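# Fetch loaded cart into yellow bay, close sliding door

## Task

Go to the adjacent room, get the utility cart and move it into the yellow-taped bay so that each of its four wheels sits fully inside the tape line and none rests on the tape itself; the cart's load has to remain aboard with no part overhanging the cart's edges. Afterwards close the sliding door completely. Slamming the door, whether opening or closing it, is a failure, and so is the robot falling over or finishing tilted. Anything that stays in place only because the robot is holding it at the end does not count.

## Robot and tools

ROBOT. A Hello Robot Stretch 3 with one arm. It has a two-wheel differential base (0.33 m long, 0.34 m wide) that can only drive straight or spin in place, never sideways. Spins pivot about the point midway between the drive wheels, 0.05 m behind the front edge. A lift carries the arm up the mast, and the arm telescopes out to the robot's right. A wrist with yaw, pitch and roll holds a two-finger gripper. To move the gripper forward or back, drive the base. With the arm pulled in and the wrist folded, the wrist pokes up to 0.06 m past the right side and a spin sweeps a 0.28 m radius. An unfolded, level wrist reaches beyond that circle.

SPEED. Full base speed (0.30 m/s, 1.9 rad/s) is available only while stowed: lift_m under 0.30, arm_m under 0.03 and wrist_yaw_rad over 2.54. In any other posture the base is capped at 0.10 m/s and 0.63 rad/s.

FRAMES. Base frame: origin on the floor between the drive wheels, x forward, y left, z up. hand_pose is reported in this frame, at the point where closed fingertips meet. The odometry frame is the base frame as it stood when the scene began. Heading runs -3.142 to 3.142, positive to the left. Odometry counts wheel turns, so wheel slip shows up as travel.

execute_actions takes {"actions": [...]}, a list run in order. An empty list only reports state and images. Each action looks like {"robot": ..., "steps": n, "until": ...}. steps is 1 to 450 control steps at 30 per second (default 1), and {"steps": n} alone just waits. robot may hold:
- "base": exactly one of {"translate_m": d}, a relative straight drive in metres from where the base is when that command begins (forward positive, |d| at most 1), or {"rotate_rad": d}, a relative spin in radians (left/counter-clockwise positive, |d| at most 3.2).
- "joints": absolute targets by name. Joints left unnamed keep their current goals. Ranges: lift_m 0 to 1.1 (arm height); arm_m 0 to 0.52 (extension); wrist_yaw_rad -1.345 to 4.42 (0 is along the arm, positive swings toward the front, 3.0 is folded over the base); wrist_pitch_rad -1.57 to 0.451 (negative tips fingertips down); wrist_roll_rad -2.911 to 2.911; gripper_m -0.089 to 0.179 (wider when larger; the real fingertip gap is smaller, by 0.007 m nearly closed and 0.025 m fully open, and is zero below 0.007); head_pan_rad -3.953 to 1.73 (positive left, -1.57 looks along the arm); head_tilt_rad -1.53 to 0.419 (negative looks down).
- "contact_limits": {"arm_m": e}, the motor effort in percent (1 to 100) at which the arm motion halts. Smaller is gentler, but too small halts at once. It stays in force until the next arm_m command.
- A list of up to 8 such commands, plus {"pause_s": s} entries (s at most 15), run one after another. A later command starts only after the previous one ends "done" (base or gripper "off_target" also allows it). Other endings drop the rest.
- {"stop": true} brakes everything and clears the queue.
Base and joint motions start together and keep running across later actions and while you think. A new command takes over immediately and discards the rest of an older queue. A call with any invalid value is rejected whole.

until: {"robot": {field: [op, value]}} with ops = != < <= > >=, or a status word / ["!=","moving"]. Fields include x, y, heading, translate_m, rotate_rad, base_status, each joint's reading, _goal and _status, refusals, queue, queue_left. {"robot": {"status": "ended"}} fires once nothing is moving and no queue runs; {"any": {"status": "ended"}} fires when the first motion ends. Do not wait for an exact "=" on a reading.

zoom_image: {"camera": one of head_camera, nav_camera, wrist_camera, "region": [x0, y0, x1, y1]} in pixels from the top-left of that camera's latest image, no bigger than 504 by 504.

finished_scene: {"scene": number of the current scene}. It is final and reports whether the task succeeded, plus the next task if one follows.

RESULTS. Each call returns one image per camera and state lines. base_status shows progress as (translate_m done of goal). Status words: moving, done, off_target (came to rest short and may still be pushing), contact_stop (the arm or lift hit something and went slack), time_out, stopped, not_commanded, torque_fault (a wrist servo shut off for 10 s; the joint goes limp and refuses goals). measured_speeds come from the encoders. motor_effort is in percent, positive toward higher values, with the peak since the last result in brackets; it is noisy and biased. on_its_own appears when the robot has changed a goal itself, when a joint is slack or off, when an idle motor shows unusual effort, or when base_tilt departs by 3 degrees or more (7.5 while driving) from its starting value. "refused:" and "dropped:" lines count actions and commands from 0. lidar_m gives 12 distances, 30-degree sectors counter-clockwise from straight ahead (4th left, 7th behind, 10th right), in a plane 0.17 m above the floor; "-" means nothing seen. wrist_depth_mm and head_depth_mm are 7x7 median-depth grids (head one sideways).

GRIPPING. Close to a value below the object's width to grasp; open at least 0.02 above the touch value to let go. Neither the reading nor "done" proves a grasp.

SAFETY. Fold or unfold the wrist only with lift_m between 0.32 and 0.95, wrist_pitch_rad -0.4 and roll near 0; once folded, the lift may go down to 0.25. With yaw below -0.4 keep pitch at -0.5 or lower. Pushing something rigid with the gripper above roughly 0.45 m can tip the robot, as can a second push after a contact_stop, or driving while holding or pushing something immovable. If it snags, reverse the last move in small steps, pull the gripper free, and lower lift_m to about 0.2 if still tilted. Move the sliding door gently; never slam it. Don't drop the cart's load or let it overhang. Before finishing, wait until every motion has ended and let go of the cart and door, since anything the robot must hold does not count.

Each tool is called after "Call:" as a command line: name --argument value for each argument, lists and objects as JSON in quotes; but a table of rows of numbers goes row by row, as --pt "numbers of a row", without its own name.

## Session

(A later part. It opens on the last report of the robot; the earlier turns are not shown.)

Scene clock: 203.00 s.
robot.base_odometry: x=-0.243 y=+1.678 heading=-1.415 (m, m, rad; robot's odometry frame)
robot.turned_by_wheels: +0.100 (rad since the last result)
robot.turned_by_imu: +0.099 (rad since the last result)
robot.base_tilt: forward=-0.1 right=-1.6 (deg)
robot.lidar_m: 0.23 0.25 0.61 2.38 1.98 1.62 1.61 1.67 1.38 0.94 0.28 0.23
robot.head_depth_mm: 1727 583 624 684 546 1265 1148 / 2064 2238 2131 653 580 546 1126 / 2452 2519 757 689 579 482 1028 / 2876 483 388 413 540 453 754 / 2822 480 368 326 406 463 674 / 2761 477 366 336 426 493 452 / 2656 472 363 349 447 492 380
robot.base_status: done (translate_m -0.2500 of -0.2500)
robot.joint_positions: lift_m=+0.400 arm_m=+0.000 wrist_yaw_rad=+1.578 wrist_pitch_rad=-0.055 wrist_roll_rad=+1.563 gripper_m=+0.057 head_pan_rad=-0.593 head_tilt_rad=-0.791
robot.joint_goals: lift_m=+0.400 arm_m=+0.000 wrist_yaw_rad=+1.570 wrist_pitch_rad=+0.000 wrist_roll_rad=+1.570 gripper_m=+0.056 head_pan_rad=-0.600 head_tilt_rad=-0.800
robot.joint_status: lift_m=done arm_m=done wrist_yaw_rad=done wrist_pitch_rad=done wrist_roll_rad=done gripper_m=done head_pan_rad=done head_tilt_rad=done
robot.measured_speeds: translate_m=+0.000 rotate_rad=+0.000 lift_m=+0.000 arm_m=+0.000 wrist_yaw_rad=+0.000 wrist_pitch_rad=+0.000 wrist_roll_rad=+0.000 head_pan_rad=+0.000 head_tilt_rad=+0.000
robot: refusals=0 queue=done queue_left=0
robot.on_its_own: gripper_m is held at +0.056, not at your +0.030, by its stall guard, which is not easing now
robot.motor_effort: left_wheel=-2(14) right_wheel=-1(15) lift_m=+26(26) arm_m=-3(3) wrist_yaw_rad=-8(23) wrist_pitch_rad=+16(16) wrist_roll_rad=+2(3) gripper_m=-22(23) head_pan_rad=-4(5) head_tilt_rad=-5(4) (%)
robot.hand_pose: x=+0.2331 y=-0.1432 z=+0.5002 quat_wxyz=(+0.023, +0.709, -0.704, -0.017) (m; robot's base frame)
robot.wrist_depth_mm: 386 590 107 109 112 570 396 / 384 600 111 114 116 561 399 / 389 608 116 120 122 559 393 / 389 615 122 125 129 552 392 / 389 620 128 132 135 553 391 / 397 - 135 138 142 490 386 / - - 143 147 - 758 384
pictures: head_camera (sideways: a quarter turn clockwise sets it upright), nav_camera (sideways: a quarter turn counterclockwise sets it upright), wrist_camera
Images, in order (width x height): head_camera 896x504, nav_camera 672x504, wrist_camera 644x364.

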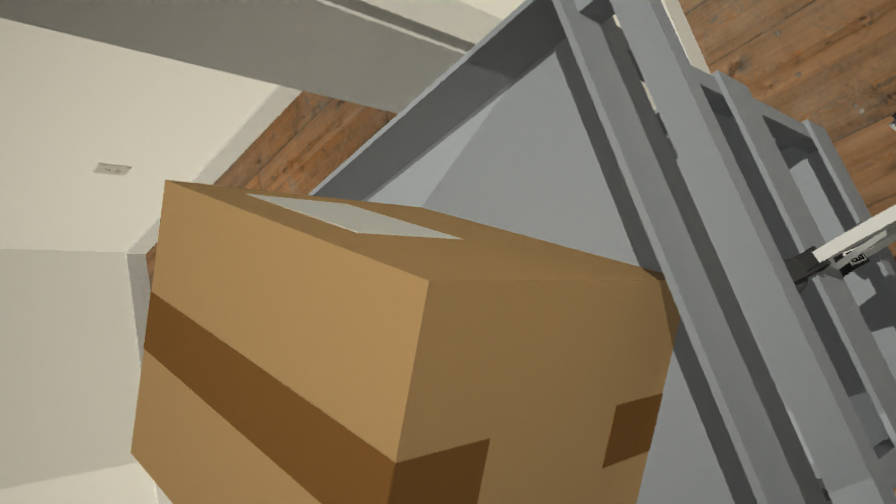

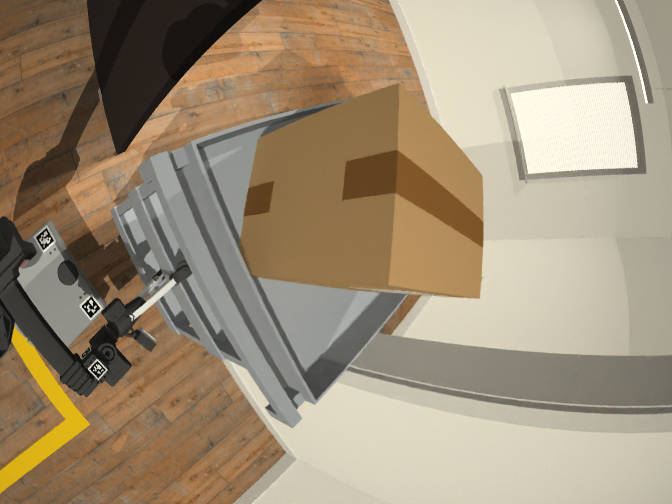

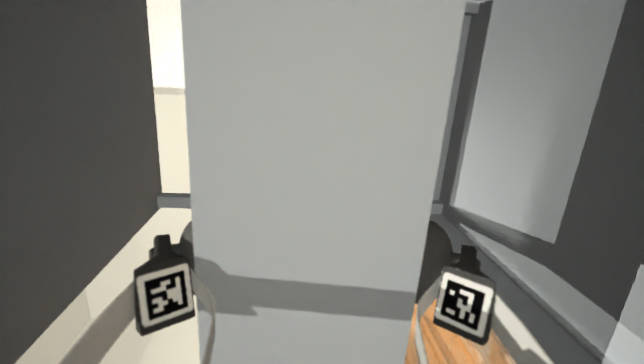

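Call:
execute_actions --actions '[{"robot":{"base":{"translate_m":-0.25}},"steps":450,"until":{"robot":{"status":"ended"}}}]'

Scene clock: 207.30 s.
robot.base_odometry: x=-0.281 y=+1.925 heading=-1.415 (m, m, rad; robot's odometry frame)
robot.turned_by_wheels: +0.000 (rad since the last result)
robot.turned_by_imu: +0.000 (rad since the last result)
robot.base_tilt: forward=-0.1 right=-1.6 (deg)
robot.lidar_m: 0.21 0.21 1.04 2.43 1.67 1.38 1.37 1.52 1.33 1.32 0.29 0.21
robot.head_depth_mm: 674 789 945 1142 544 1307 1145 / 633 739 882 640 569 803 1153 / 659 734 828 672 578 500 1073 / 2868 866 568 652 563 464 739 / 3028 480 368 324 393 461 473 / 2973 475 366 323 398 486 380 / 2854 473 364 322 402 484 405
robot.base_status: done (translate_m -0.2500 of -0.2500)
robot.joint_positions: lift_m=+0.400 arm_m=+0.000 wrist_yaw_rad=+1.578 wrist_pitch_rad=-0.055 wrist_roll_rad=+1.569 gripper_m=+0.057 head_pan_rad=-0.593 head_tilt_rad=-0.791
robot.joint_goals: lift_m=+0.400 arm_m=+0.000 wrist_yaw_rad=+1.570 wrist_pitch_rad=+0.000 wrist_roll_rad=+1.570 gripper_m=+0.056 head_pan_rad=-0.600 head_tilt_rad=-0.800
robot.joint_status: lift_m=done arm_m=done wrist_yaw_rad=done wrist_pitch_rad=done wrist_roll_rad=done gripper_m=done head_pan_rad=done head_tilt_rad=done
robot.measured_speeds: translate_m=+0.000 rotate_rad=+0.000 lift_m=+0.000 arm_m=+0.000 wrist_yaw_rad=+0.000 wrist_pitch_rad=+0.000 wrist_roll_rad=+0.000 head_pan_rad=+0.000 head_tilt_rad=+0.000
robot: refusals=0 queue=done queue_left=0
robot.on_its_own: gripper_m is held at +0.056, not at your +0.030, by its stall guard, which is not easing now
robot.motor_effort: left_wheel=-2(10) right_wheel=+0(10) lift_m=+26(27) arm_m=-3(3) wrist_yaw_rad=-8(8) wrist_pitch_rad=+16(16) wrist_roll_rad=+0(2) gripper_m=-23(22) head_pan_rad=-4(4) head_tilt_rad=-5(5) (%)
robot.hand_pose: x=+0.2331 y=-0.1432 z=+0.5002 quat_wxyz=(+0.021, +0.709, -0.704, -0.019) (m; robot's base frame)
robot.wrist_depth_mm: 382 637 121 123 126 529 393 / 382 605 123 126 129 564 396 / 385 603 126 129 132 556 391 / 387 612 129 132 135 554 393 / 388 586 131 135 138 553 388 / 391 523 134 138 141 521 388 / 385 - 138 142 146 514 385
pictures: head_camera (sideways: a quarter turn clockwise sets it upright), nav_camera (sideways: a quarter turn counterclockwise sets it upright), wrist_camera
Images, in order (width x height): head_camera 896x504, nav_camera 672x504, wrist_camera 644x364.

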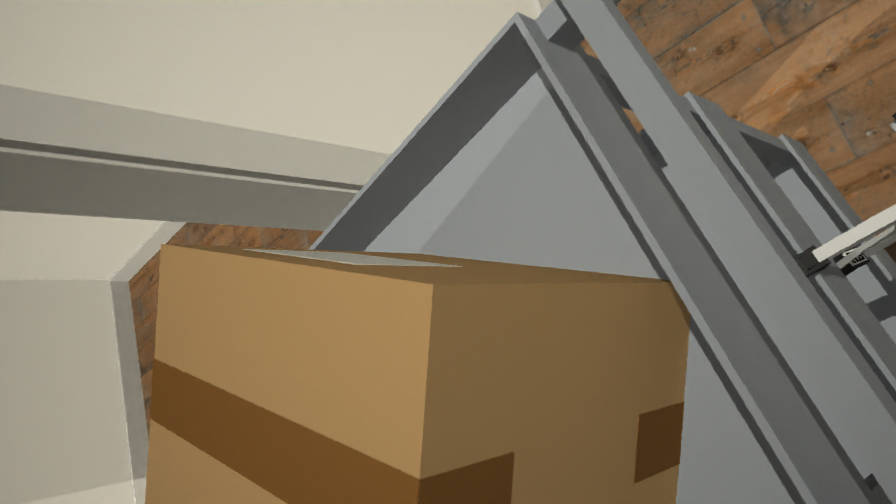

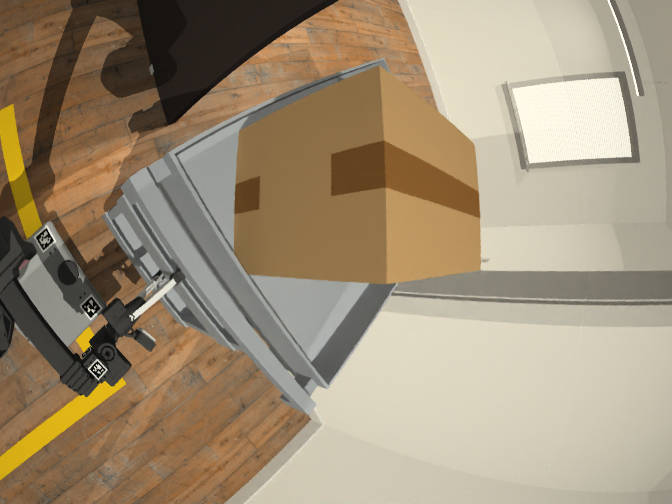

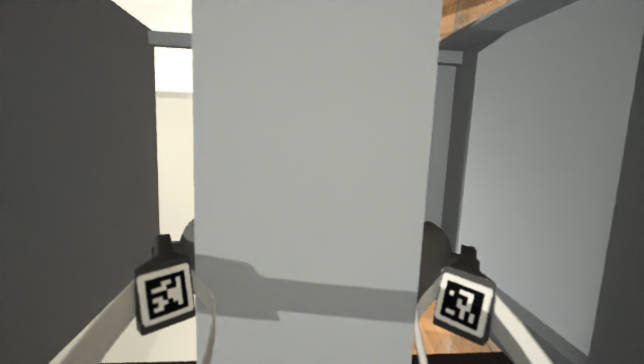

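Call:
execute_actions --actions '[{"robot":{"base":{"translate_m":-0.35},"joints":{"head_pan_rad":-0.3,"head_tilt_rad":-1.0}},"steps":450,"until":{"robot":{"status":"ended"}}}]'

Scene clock: 212.10 s.
robot.base_odometry: x=-0.336 y=+2.271 heading=-1.415 (m, m, rad; robot's odometry frame)
robot.turned_by_wheels: +0.000 (rad since the last result)
robot.turned_by_imu: +0.000 (rad since the last result)
robot.base_tilt: forward=-0.1 right=-1.7 (deg)
robot.lidar_m: 0.17 0.17 1.65 2.44 1.26 1.03 1.03 1.14 1.27 1.26 0.32 0.19
robot.head_depth_mm: 956 1141 628 584 829 1213 1107 / 425 646 638 579 476 1195 1099 / 398 331 304 395 472 1080 1124 / 397 330 311 403 494 798 1112 / 393 327 319 416 502 430 1084 / 392 326 327 431 509 409 1085 / 389 325 337 446 514 1183 1092
robot.base_status: done (translate_m -0.3500 of -0.3500)
robot.joint_positions: lift_m=+0.400 arm_m=+0.000 wrist_yaw_rad=+1.578 wrist_pitch_rad=-0.056 wrist_roll_rad=+1.576 gripper_m=+0.057 head_pan_rad=-0.307 head_tilt_rad=-0.988
robot.joint_goals: lift_m=+0.400 arm_m=+0.000 wrist_yaw_rad=+1.570 wrist_pitch_rad=+0.000 wrist_roll_rad=+1.570 gripper_m=+0.056 head_pan_rad=-0.300 head_tilt_rad=-1.000
robot.joint_status: lift_m=done arm_m=done wrist_yaw_rad=done wrist_pitch_rad=done wrist_roll_rad=done gripper_m=done head_pan_rad=done head_tilt_rad=done
robot.measured_speeds: translate_m=+0.000 rotate_rad=+0.000 lift_m=+0.000 arm_m=+0.000 wrist_yaw_rad=+0.000 wrist_pitch_rad=+0.000 wrist_roll_rad=+0.000 head_pan_rad=+0.000 head_tilt_rad=+0.000
robot: refusals=0 queue=done queue_left=0
robot.on_its_own: gripper_m is held at +0.056, not at your +0.030, by its stall guard, which is not easing now
robot.motor_effort: left_wheel=-3(9) right_wheel=-1(10) lift_m=+26(26) arm_m=-3(3) wrist_yaw_rad=-8(8) wrist_pitch_rad=+16(16) wrist_roll_rad=-2(2) gripper_m=-22(23) head_pan_rad=+3(30) head_tilt_rad=-6(24) (%)
robot.hand_pose: x=+0.2331 y=-0.1432 z=+0.5000 quat_wxyz=(+0.018, +0.709, -0.704, -0.022) (m; robot's base frame)
robot.wrist_depth_mm: 398 - 141 144 148 786 369 / 386 - 140 143 147 528 389 / 385 608 139 142 146 547 395 / 391 618 137 141 145 552 389 / 392 572 136 140 143 550 390 / 392 528 135 139 142 511 390 / 381 969 135 138 142 525 388
pictures: head_camera (sideways: a quarter turn clockwise sets it upright), nav_camera (sideways: a quarter turn counterclockwise sets it upright), wrist_camera
Images, in order (width x height): head_camera 896x504, nav_camera 672x504, wrist_camera 644x364.

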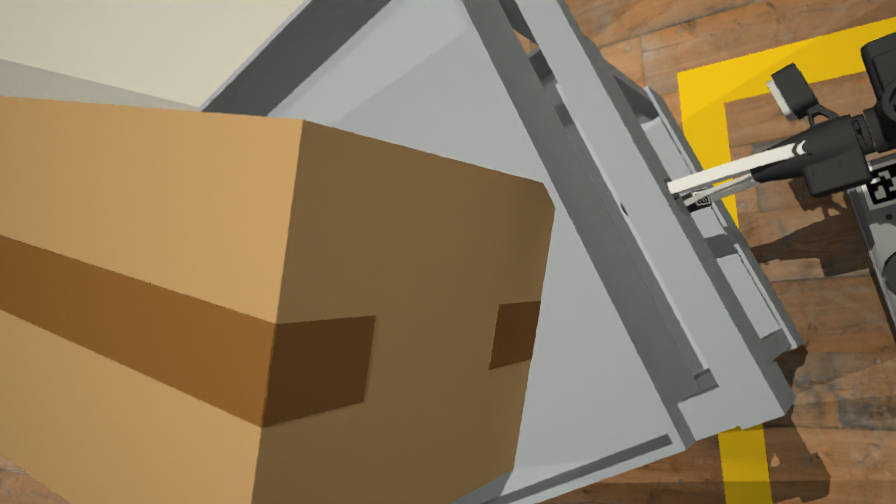

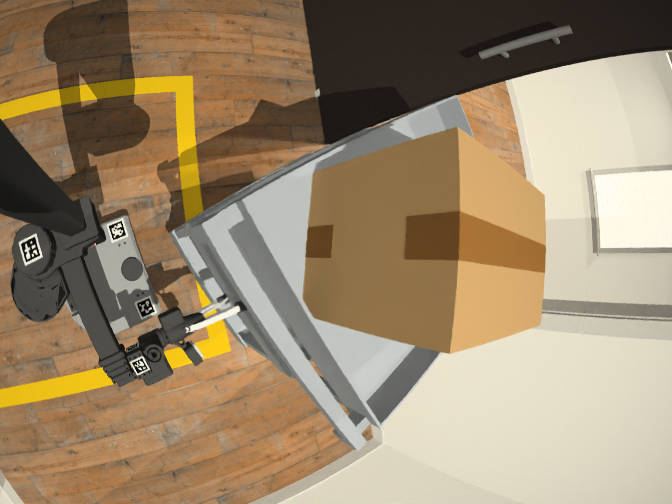

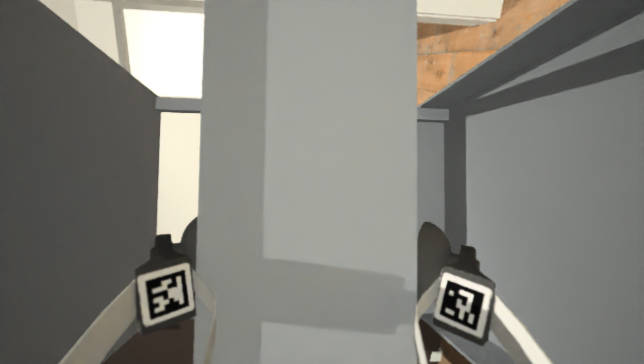

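Call:
execute_actions --actions '[{"robot":{"base":{"translate_m":-0.35},"joints":{"head_pan_rad":-0.1,"head_tilt_rad":-1.2}},"steps":450,"until":{"robot":{"status":"ended"}}}]'

Scene clock: 217.00 s.
robot.base_odometry: x=-0.390 y=+2.616 heading=-1.415 (m, m, rad; robot's odometry frame)
robot.turned_by_wheels: +0.000 (rad since the last result)
robot.turned_by_imu: +0.000 (rad since the last result)
robot.base_tilt: forward=-0.1 right=-1.6 (deg)
robot.lidar_m: 0.15 1.53 2.34 1.63 0.84 0.69 0.68 0.76 1.20 1.20 0.34 0.18
robot.head_depth_mm: 287 295 546 478 1260 1175 1098 / 287 298 366 483 1219 1185 - / 287 303 385 494 823 1203 - / 286 309 403 506 490 1192 - / 286 317 425 510 429 1185 - / 285 330 448 516 1248 1164 - / 286 356 1415 1345 1249 1168 1111
robot.base_status: done (translate_m -0.3500 of -0.3500)
robot.joint_positions: lift_m=+0.400 arm_m=+0.000 wrist_yaw_rad=+1.583 wrist_pitch_rad=-0.056 wrist_roll_rad=+1.576 gripper_m=+0.057 head_pan_rad=-0.107 head_tilt_rad=-1.186
robot.joint_goals: lift_m=+0.400 arm_m=+0.000 wrist_yaw_rad=+1.570 wrist_pitch_rad=+0.000 wrist_roll_rad=+1.570 gripper_m=+0.056 head_pan_rad=-0.100 head_tilt_rad=-1.200
robot.joint_status: lift_m=done arm_m=done wrist_yaw_rad=done wrist_pitch_rad=done wrist_roll_rad=done gripper_m=done head_pan_rad=done head_tilt_rad=done
robot.measured_speeds: translate_m=+0.000 rotate_rad=+0.000 lift_m=+0.000 arm_m=+0.000 wrist_yaw_rad=+0.000 wrist_pitch_rad=+0.000 wrist_roll_rad=+0.000 head_pan_rad=+0.000 head_tilt_rad=+0.000
robot: refusals=0 queue=done queue_left=0
robot.on_its_own: gripper_m is held at +0.056, not at your +0.030, by its stall guard, which is not easing now; wrist_yaw_rad is at rest, and its effort (-13) is outside its rest range (-12 to +12)
robot.motor_effort: left_wheel=-1(9) right_wheel=-2(11) lift_m=+26(26) arm_m=-3(3) wrist_yaw_rad=-13(13) wrist_pitch_rad=+16(16) wrist_roll_rad=-2(2) gripper_m=-22(22) head_pan_rad=+3(24) head_tilt_rad=-7(27) (%)
robot.hand_pose: x=+0.2331 y=-0.1420 z=+0.5000 quat_wxyz=(+0.019, +0.711, -0.703, -0.022) (m; robot's base frame)
robot.wrist_depth_mm: - - 154 157 - 795 356 / 383 - 149 152 - 500 395 / 389 608 146 149 638 557 393 / 390 615 142 146 725 552 392 / 390 577 139 142 146 550 388 / 391 526 135 139 142 517 387 / 383 650 133 135 139 545 388
pictures: head_camera (sideways: a quarter turn clockwise sets it upright), nav_camera (sideways: a quarter turn counterclockwise sets it upright), wrist_camera
Images, in order (width x height): head_camera 896x504, nav_camera 672x504, wrist_camera 644x364.

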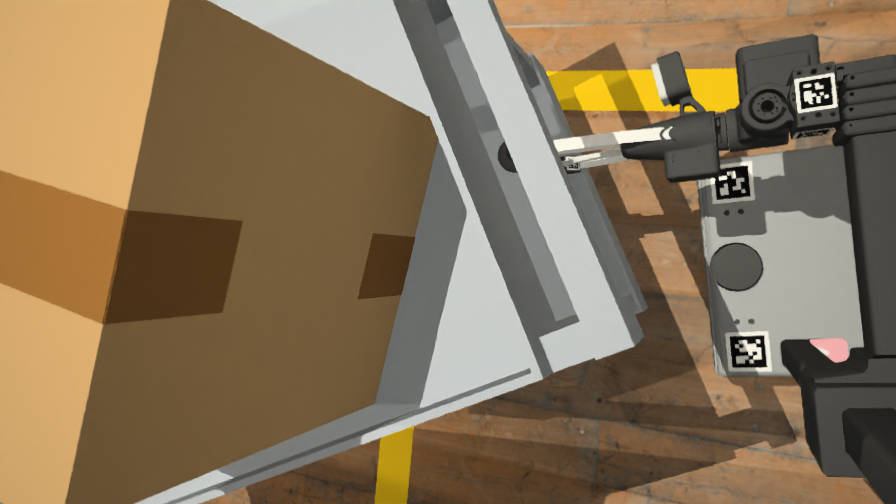

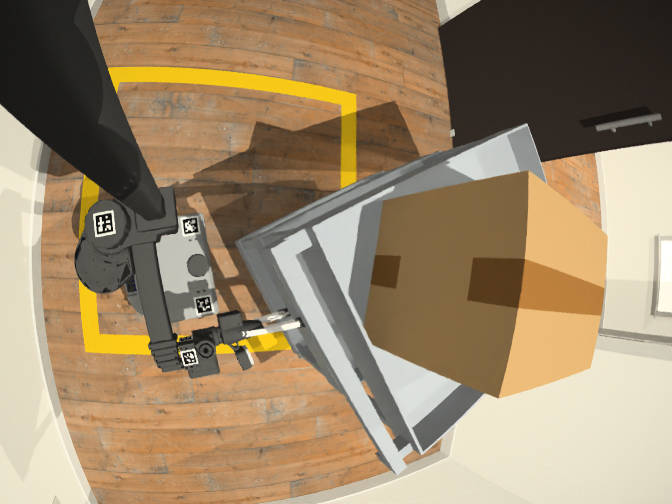

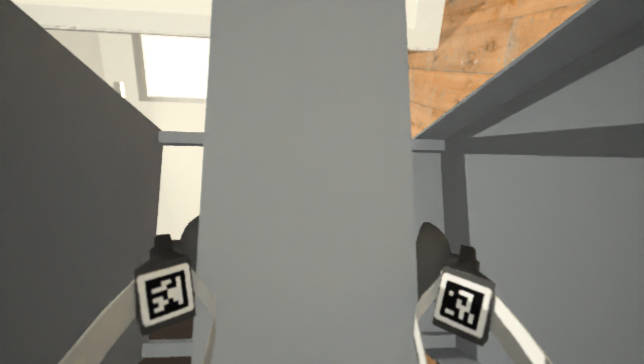

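Call:
execute_actions --actions '[{"robot":{"base":{"rotate_rad":-0.6},"joints":{"head_pan_rad":0,"head_tilt_rad":-0.9}},"steps":450,"until":{"robot":{"status":"ended"}}}]'

Scene clock: 220.03 s.
robot.base_odometry: x=-0.390 y=+2.616 heading=-2.015 (m, m, rad; robot's odometry frame)
robot.turned_by_wheels: -0.600 (rad since the last result)
robot.turned_by_imu: -0.593 (rad since the last result)
robot.base_tilt: forward=-0.1 right=-1.7 (deg)
robot.lidar_m: - 0.15 1.37 2.13 1.92 0.89 0.70 0.69 0.74 1.10 1.20 0.15
robot.head_depth_mm: 1507 1586 318 288 363 792 1069 / 1372 387 317 287 360 472 366 / 1305 385 315 288 357 467 686 / 1260 382 314 286 354 461 431 / 1204 382 313 285 351 457 436 / 1162 378 311 284 349 464 1089 / 2763 2273 336 287 516 1202 1098
robot.base_status: done (rotate_rad -0.5999 of -0.6000)
robot.joint_positions: lift_m=+0.400 arm_m=+0.000 wrist_yaw_rad=+1.561 wrist_pitch_rad=-0.051 wrist_roll_rad=+1.569 gripper_m=+0.057 head_pan_rad=-0.007 head_tilt_rad=-0.900
robot.joint_goals: lift_m=+0.400 arm_m=+0.000 wrist_yaw_rad=+1.570 wrist_pitch_rad=+0.000 wrist_roll_rad=+1.570 gripper_m=+0.056 head_pan_rad=+0.000 head_tilt_rad=-0.900
robot.joint_status: lift_m=done arm_m=done wrist_yaw_rad=done wrist_pitch_rad=done wrist_roll_rad=done gripper_m=done head_pan_rad=done head_tilt_rad=done
robot.measured_speeds: translate_m=+0.000 rotate_rad=+0.000 lift_m=+0.000 arm_m=+0.000 wrist_yaw_rad=+0.000 wrist_pitch_rad=+0.000 wrist_roll_rad=+0.000 head_pan_rad=+0.000 head_tilt_rad=+0.000
robot: refusals=0 queue=done queue_left=0
robot.on_its_own: gripper_m is held at +0.056, not at your +0.030, by its stall guard, which is not easing now
robot.motor_effort: left_wheel=+2(53) right_wheel=-2(31) lift_m=+28(28) arm_m=-1(8) wrist_yaw_rad=+9(83) wrist_pitch_rad=+15(16) wrist_roll_rad=+0(7) gripper_m=-23(24) head_pan_rad=+3(17) head_tilt_rad=+0(25) (%)
robot.hand_pose: x=+0.2333 y=-0.1475 z=+0.5011 quat_wxyz=(+0.019, +0.703, -0.710, -0.018) (m; robot's base frame)
robot.wrist_depth_mm: - - 258 226 278 281 289 / - - - 199 - 794 361 / 379 - 181 178 - 784 394 / 385 - 160 161 - 522 394 / 387 567 144 148 154 561 395 / 392 523 134 136 139 517 391 / 376 - 123 126 130 562 392
pictures: head_camera (sideways: a quarter turn clockwise sets it upright), nav_camera (sideways: a quarter turn counterclockwise sets it upright), wrist_camera
Images, in order (width x height): head_camera 896x504, nav_camera 672x504, wrist_camera 644x364.

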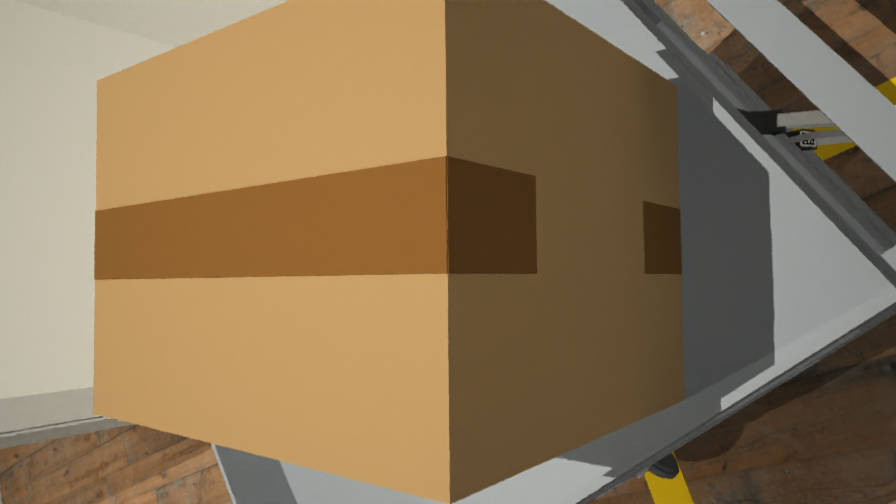

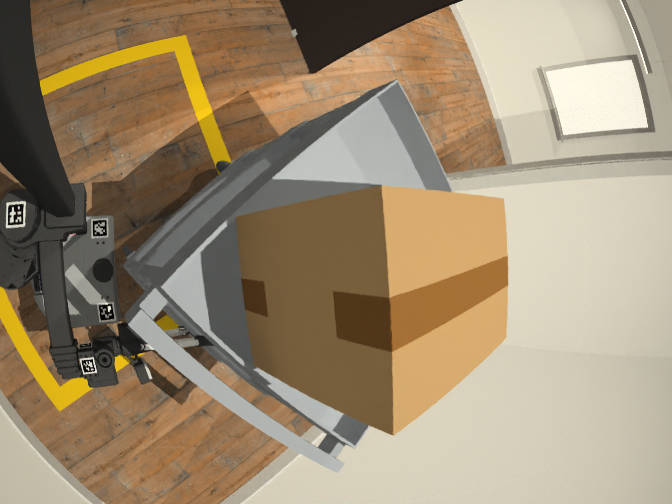

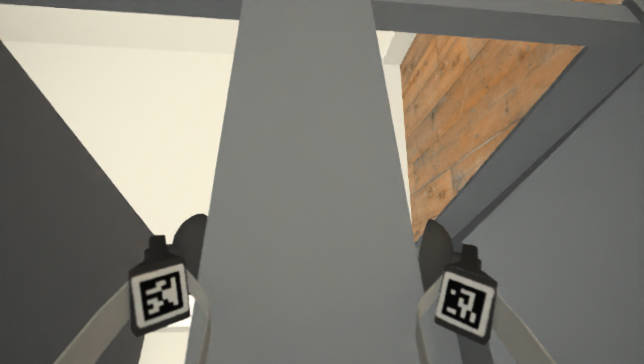

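Call:
execute_actions --actions '[{"robot":[{"base":{"translate_m":-0.18}},{"base":{"rotate_rad":-0.35}},{"base":{"translate_m":-0.2}}],"steps":450,"until":{"robot":{"status":"ended"}}}]'

Scene clock: 227.63 s.
robot.base_odometry: x=-0.170 y=+2.919 heading=-2.365 (m, m, rad; robot's odometry frame)
robot.turned_by_wheels: -0.350 (rad since the last result)
robot.turned_by_imu: -0.347 (rad since the last result)
robot.base_tilt: forward=+0.0 right=-1.6 (deg)
robot.lidar_m: 0.15 0.15 1.61 1.85 2.34 0.73 0.43 0.38 0.38 0.44 0.37 0.15
robot.head_depth_mm: 1350 389 318 290 387 467 1100 / 1461 387 318 296 383 470 383 / 1561 384 315 304 400 475 377 / 1694 383 314 315 419 473 399 / 1831 380 313 327 437 472 385 / 1732 1834 311 339 458 1188 1104 / 1595 1698 717 624 1356 1224 1098
robot.base_status: done (translate_m -0.2000 of -0.2000)
robot.joint_positions: lift_m=+0.400 arm_m=+0.000 wrist_yaw_rad=+1.566 wrist_pitch_rad=-0.050 wrist_roll_rad=+1.567 gripper_m=+0.057 head_pan_rad=-0.007 head_tilt_rad=-0.900
robot.joint_goals: lift_m=+0.400 arm_m=+0.000 wrist_yaw_rad=+1.570 wrist_pitch_rad=+0.000 wrist_roll_rad=+1.570 gripper_m=+0.056 head_pan_rad=+0.000 head_tilt_rad=-0.900
robot.joint_status: lift_m=done arm_m=done wrist_yaw_rad=done wrist_pitch_rad=done wrist_roll_rad=done gripper_m=done head_pan_rad=done head_tilt_rad=done
robot.measured_speeds: translate_m=+0.000 rotate_rad=+0.000 lift_m=+0.000 arm_m=+0.000 wrist_yaw_rad=+0.000 wrist_pitch_rad=+0.000 wrist_roll_rad=+0.000 head_pan_rad=+0.000 head_tilt_rad=+0.000
robot: refusals=0 queue=done queue_left=0
robot.on_its_own: gripper_m is held at +0.056, not at your +0.030, by its stall guard, which is not easing now
robot.motor_effort: left_wheel=+2(17) right_wheel=-5(20) lift_m=+28(28) arm_m=+3(3) wrist_yaw_rad=+4(59) wrist_pitch_rad=+15(15) wrist_roll_rad=+1(3) gripper_m=-23(23) head_pan_rad=+3(4) head_tilt_rad=+1(0) (%)
robot.hand_pose: x=+0.2333 y=-0.1458 z=+0.5013 quat_wxyz=(+0.020, +0.705, -0.708, -0.017) (m; robot's base frame)
robot.wrist_depth_mm: - - 176 177 - 800 349 / 384 - 166 167 - 804 382 / 381 - 156 158 - 520 394 / 386 606 148 150 639 554 393 / 389 581 139 143 147 554 391 / 392 514 133 136 139 516 390 / 382 - 127 129 134 543 387
pictures: head_camera (sideways: a quarter turn clockwise sets it upright), nav_camera (sideways: a quarter turn counterclockwise sets it upright), wrist_camera
Images, in order (width x height): head_camera 896x504, nav_camera 672x504, wrist_camera 644x364.

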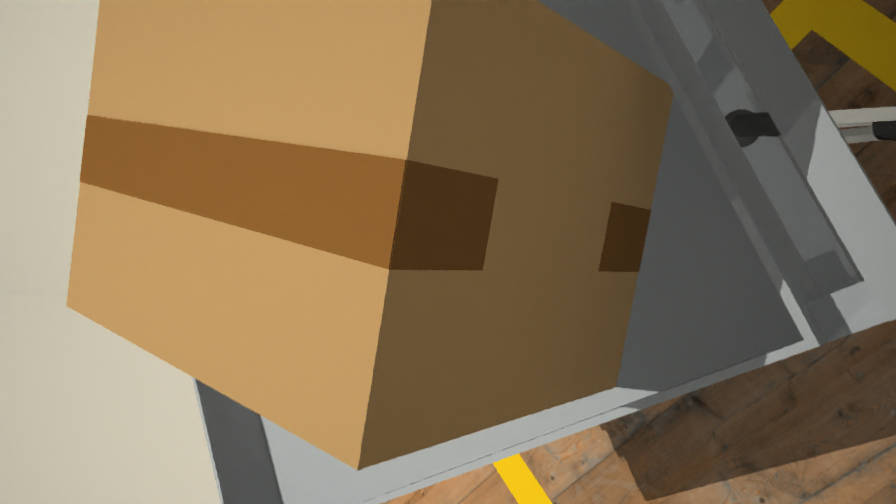

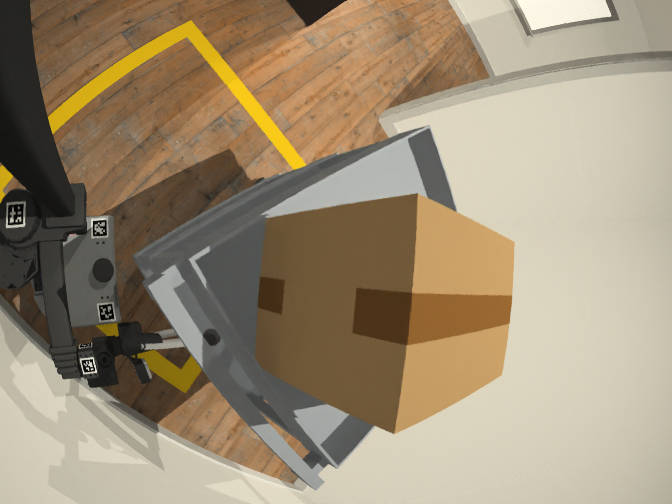

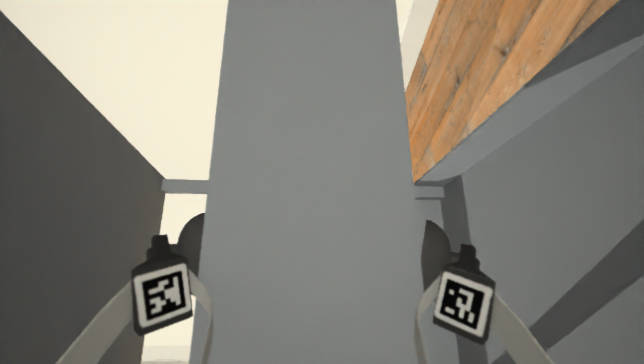

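Call:
execute_actions --actions '[{"robot":[{"base":{"rotate_rad":-0.6}},{"base":{"translate_m":-0.35}}],"steps":450,"until":{"robot":{"status":"ended"}}}]'

Scene clock: 234.40 s.
robot.base_odometry: x=+0.175 y=+2.981 heading=-2.965 (m, m, rad; robot's odometry frame)
robot.turned_by_wheels: -0.600 (rad since the last result)
robot.turned_by_imu: -0.593 (rad since the last result)
robot.base_tilt: forward=-0.1 right=-1.7 (deg)
robot.lidar_m: 0.15 2.04 1.88 1.66 1.87 2.00 0.68 0.37 0.31 0.31 0.35 0.16
robot.head_depth_mm: 1483 401 319 289 531 451 974 / 1495 387 317 290 371 454 1077 / 1517 384 316 293 384 473 376 / 1533 382 314 302 398 473 430 / 1556 382 313 309 413 473 384 / 1671 379 311 318 429 473 1075 / 1737 1912 310 328 551 1223 1100
robot.base_status: done (translate_m -0.3500 of -0.3500)
robot.joint_positions: lift_m=+0.400 arm_m=+0.000 wrist_yaw_rad=+1.658 wrist_pitch_rad=-0.053 wrist_roll_rad=+1.563 gripper_m=+0.057 head_pan_rad=-0.006 head_tilt_rad=-0.900
robot.joint_goals: lift_m=+0.400 arm_m=+0.000 wrist_yaw_rad=+1.652 wrist_pitch_rad=+0.000 wrist_roll_rad=+1.570 gripper_m=+0.056 head_pan_rad=+0.000 head_tilt_rad=-0.900
robot.joint_status: lift_m=done arm_m=done wrist_yaw_rad=done wrist_pitch_rad=done wrist_roll_rad=done gripper_m=done head_pan_rad=done head_tilt_rad=done
robot.measured_speeds: translate_m=+0.000 rotate_rad=+0.000 lift_m=+0.000 arm_m=+0.000 wrist_yaw_rad=+0.000 wrist_pitch_rad=+0.000 wrist_roll_rad=+0.000 head_pan_rad=+0.000 head_tilt_rad=+0.000
robot: refusals=0 queue=done queue_left=0
robot.on_its_own: wrist_yaw_rad is held at +1.652, not at your +1.570, by its stall guard, which is not easing now; gripper_m is held at +0.056, not at your +0.030, by its stall guard, which is not easing now
robot.motor_effort: left_wheel=+3(40) right_wheel=-6(25) lift_m=+28(28) arm_m=+3(6) wrist_yaw_rad=-5(71) wrist_pitch_rad=+15(16) wrist_roll_rad=+2(7) gripper_m=-22(24) head_pan_rad=+3(4) head_tilt_rad=+0(0) (%)
robot.hand_pose: x=+0.2323 y=-0.1226 z=+0.5006 quat_wxyz=(+0.023, +0.737, -0.675, -0.015) (m; robot's base frame)
robot.wrist_depth_mm: - - 167 169 - 810 350 / 383 - 159 161 - 815 377 / 385 - 152 155 657 528 392 / 388 608 146 148 716 549 395 / 392 595 139 142 146 556 392 / 392 521 134 137 140 516 387 / 386 - 129 132 136 545 385
pictures: head_camera (sideways: a quarter turn clockwise sets it upright), nav_camera (sideways: a quarter turn counterclockwise sets it upright), wrist_camera
Images, in order (width x height): head_camera 896x504, nav_camera 672x504, wrist_camera 644x364.

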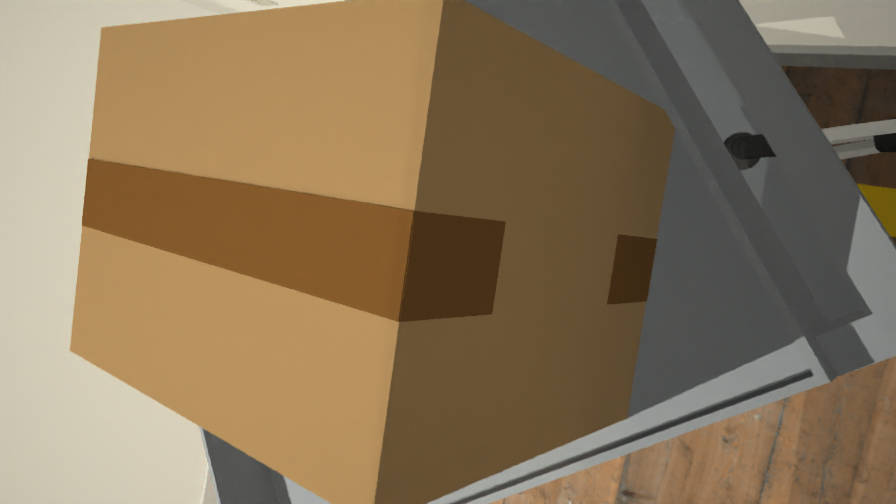

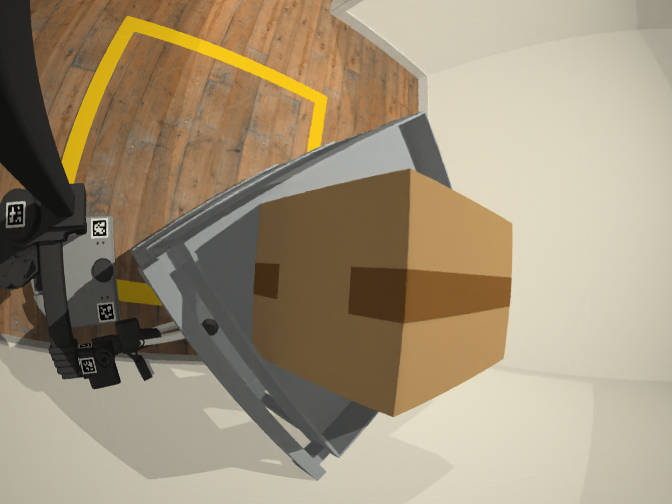

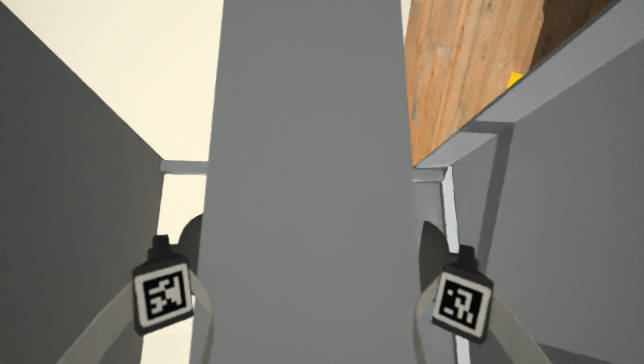

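Call:
execute_actions --actions '[{"robot":[{"base":{"rotate_rad":-0.3}},{"base":{"translate_m":-0.15}},{"base":{"rotate_rad":-0.25}},{"base":{"translate_m":-0.25}}],"steps":450,"until":{"robot":{"status":"ended"}}}]'

Scene clock: 244.73 s.
robot.base_odometry: x=+0.557 y=+2.872 heading=+2.770 (m, m, rad; robot's odometry frame)
robot.turned_by_wheels: -0.549 (rad since the last result)
robot.turned_by_imu: -0.450 (rad since the last result)
robot.base_tilt: forward=-0.1 right=-1.7 (deg)
robot.lidar_m: 0.15 - 2.02 1.59 1.59 1.85 1.62 0.73 0.43 0.37 0.37 0.18
robot.head_depth_mm: 626 661 699 590 564 812 933 / 764 818 830 610 539 492 1087 / 983 973 317 281 334 456 371 / 1321 385 316 - 326 451 634 / 1851 383 314 - 319 450 431 / 1860 380 313 - 316 449 423 / 1808 379 311 - 315 431 428
robot.base_status: done (translate_m -0.2500 of -0.2500)
robot.joint_positions: lift_m=+0.400 arm_m=+0.000 wrist_yaw_rad=+1.881 wrist_pitch_rad=-0.042 wrist_roll_rad=+1.537 gripper_m=+0.060 head_pan_rad=-0.006 head_tilt_rad=-0.898
robot.joint_goals: lift_m=+0.400 arm_m=+0.000 wrist_yaw_rad=+1.883 wrist_pitch_rad=+0.000 wrist_roll_rad=+1.570 gripper_m=+0.059 head_pan_rad=+0.000 head_tilt_rad=-0.900
robot.joint_status: lift_m=done arm_m=done wrist_yaw_rad=done wrist_pitch_rad=done wrist_roll_rad=done gripper_m=done head_pan_rad=done head_tilt_rad=done
robot.measured_speeds: translate_m=+0.000 rotate_rad=+0.000 lift_m=+0.000 arm_m=+0.000 wrist_yaw_rad=+0.000 wrist_pitch_rad=+0.000 wrist_roll_rad=+0.000 head_pan_rad=+0.000 head_tilt_rad=+0.000
robot: refusals=0 queue=done queue_left=0
robot.on_its_own: wrist_yaw_rad is held at +1.883, not at your +1.570, by its stall guard, which is not easing now; gripper_m is held at +0.059, not at your +0.030, by its stall guard, which is not easing now
robot.motor_effort: left_wheel=+1(79) right_wheel=-4(44) lift_m=+27(30) arm_m=+0(22) wrist_yaw_rad=+3(100) wrist_pitch_rad=+12(15) wrist_roll_rad=+11(16) gripper_m=-19(25) head_pan_rad=+3(3) head_tilt_rad=-2(1) (%)
robot.hand_pose: x=+0.2215 y=-0.0671 z=+0.5035 quat_wxyz=(+0.027, +0.808, -0.589, +0.001) (m; robot's base frame)
robot.wrist_depth_mm: 848 922 661 182 569 637 478 / 377 - - 172 - 821 378 / 377 - 163 164 - 525 404 / 376 592 155 156 162 567 397 / 383 553 145 149 154 562 394 / 389 500 139 142 146 523 388 / 383 - 134 136 141 531 387
pictures: head_camera (sideways: a quarter turn clockwise sets it upright), nav_camera (sideways: a quarter turn counterclockwise sets it upright), wrist_camera
Images, in order (width x height): head_camera 896x504, nav_camera 672x504, wrist_camera 644x364.

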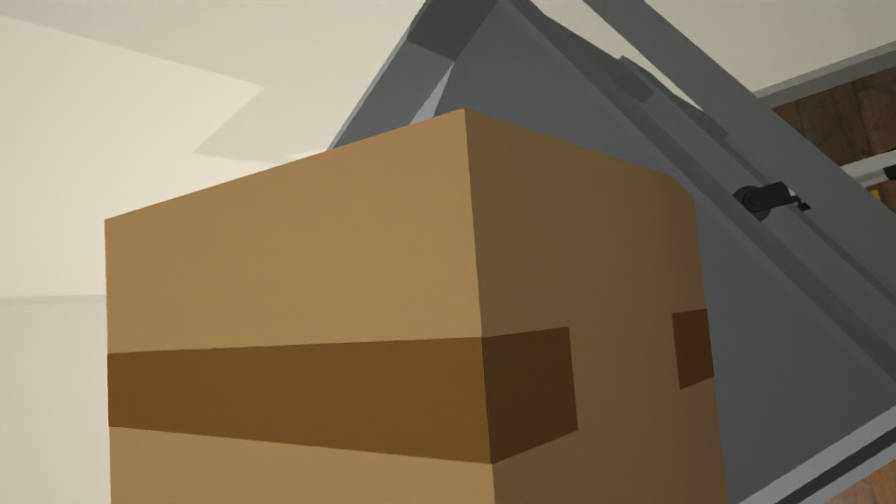

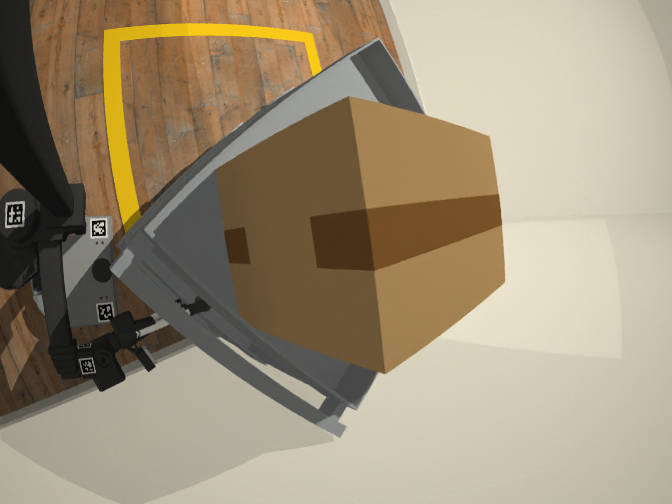

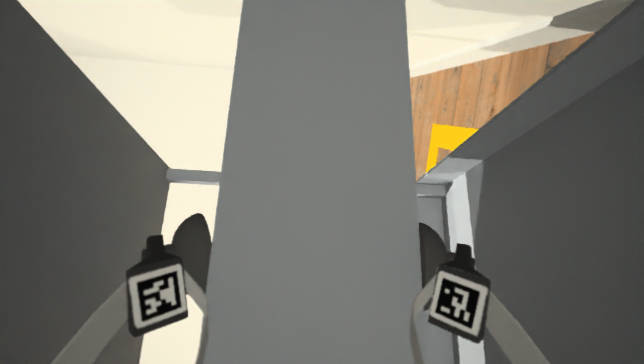

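Call:
execute_actions --actions '[{"robot":{"base":{"translate_m":-0.3},"joints":{"wrist_yaw_rad":1.75}},"steps":450,"until":{"robot":{"status":"ended"}}}]'

Scene clock: 248.83 s.
robot.base_odometry: x=+0.836 y=+2.763 heading=+2.769 (m, m, rad; robot's odometry frame)
robot.turned_by_wheels: +0.000 (rad since the last result)
robot.turned_by_imu: -0.001 (rad since the last result)
robot.base_tilt: forward=-0.1 right=-1.6 (deg)
robot.lidar_m: 0.15 2.62 2.16 1.52 1.52 1.52 1.34 0.86 0.51 0.45 0.45 0.18
robot.head_depth_mm: 739 753 619 587 543 753 1071 / 862 389 319 288 365 463 1102 / 1093 387 317 289 371 459 383 / 1499 384 314 297 383 469 429 / 2052 383 314 300 394 473 408 / 2084 380 313 302 406 472 386 / 2096 2206 311 310 435 1193 1101
robot.base_status: done (translate_m -0.3000 of -0.3000)
robot.joint_positions: lift_m=+0.400 arm_m=+0.000 wrist_yaw_rad=+1.742 wrist_pitch_rad=-0.042 wrist_roll_rad=+1.541 gripper_m=+0.060 head_pan_rad=-0.006 head_tilt_rad=-0.898
robot.joint_goals: lift_m=+0.400 arm_m=+0.000 wrist_yaw_rad=+1.750 wrist_pitch_rad=+0.000 wrist_roll_rad=+1.570 gripper_m=+0.059 head_pan_rad=+0.000 head_tilt_rad=-0.900
robot.joint_status: lift_m=done arm_m=done wrist_yaw_rad=done wrist_pitch_rad=done wrist_roll_rad=done gripper_m=done head_pan_rad=done head_tilt_rad=done
robot.measured_speeds: translate_m=+0.000 rotate_rad=+0.000 lift_m=+0.000 arm_m=+0.000 wrist_yaw_rad=+0.000 wrist_pitch_rad=+0.000 wrist_roll_rad=+0.000 head_pan_rad=+0.000 head_tilt_rad=+0.000
robot: refusals=0 queue=done queue_left=0
robot.on_its_own: gripper_m is held at +0.059, not at your +0.030, by its stall guard, which is not easing now
robot.motor_effort: left_wheel=+1(3) right_wheel=-3(18) lift_m=+27(27) arm_m=+2(4) wrist_yaw_rad=+8(59) wrist_pitch_rad=+12(12) wrist_roll_rad=+9(10) gripper_m=-20(20) head_pan_rad=+3(3) head_tilt_rad=+0(2) (%)
robot.hand_pose: x=+0.2299 y=-0.1014 z=+0.5034 quat_wxyz=(+0.026, +0.765, -0.644, -0.002) (m; robot's base frame)
robot.wrist_depth_mm: 587 671 557 167 174 565 365 / 378 - 160 162 168 735 386 / 374 581 155 157 163 549 403 / 381 594 149 151 157 568 398 / 384 554 144 147 151 553 400 / 390 502 139 142 146 525 392 / 383 633 135 138 142 527 388
pictures: head_camera (sideways: a quarter turn clockwise sets it upright), nav_camera (sideways: a quarter turn counterclockwise sets it upright), wrist_camera
Images, in order (width x height): head_camera 896x504, nav_camera 672x504, wrist_camera 644x364.

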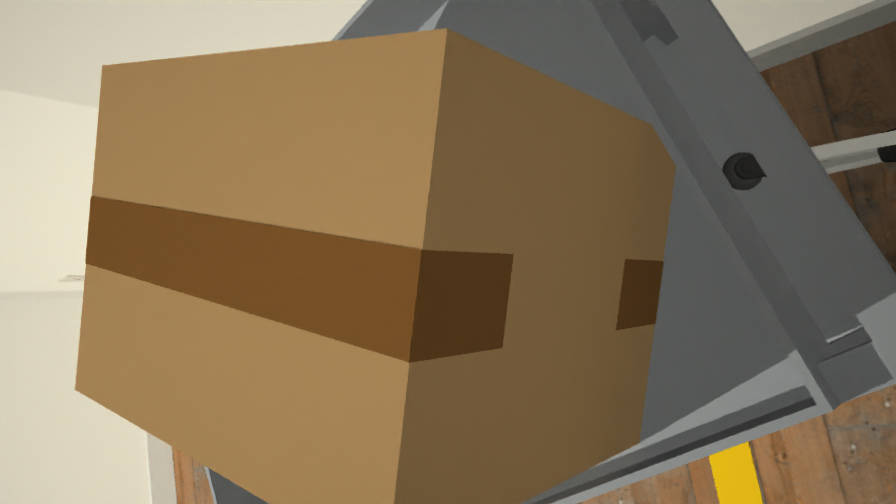

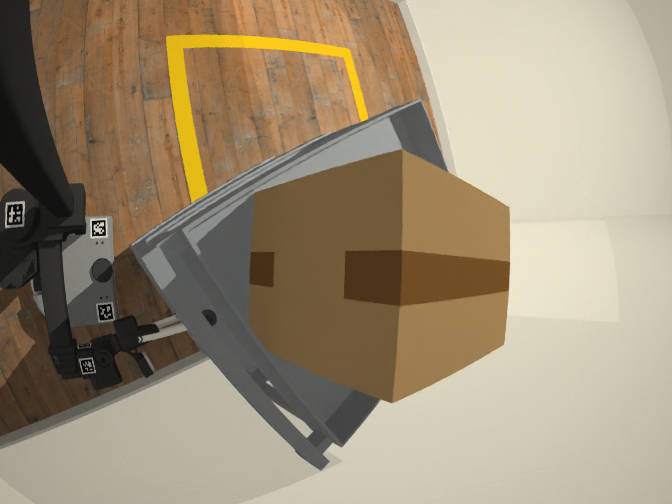

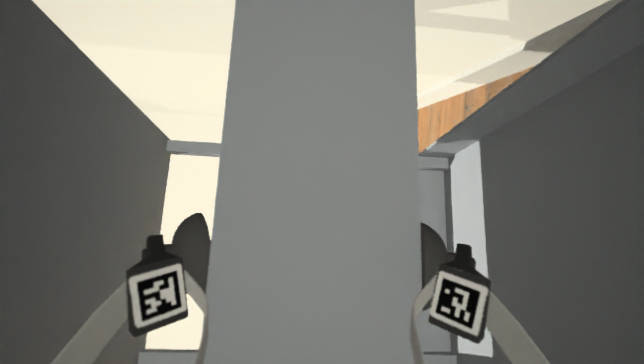

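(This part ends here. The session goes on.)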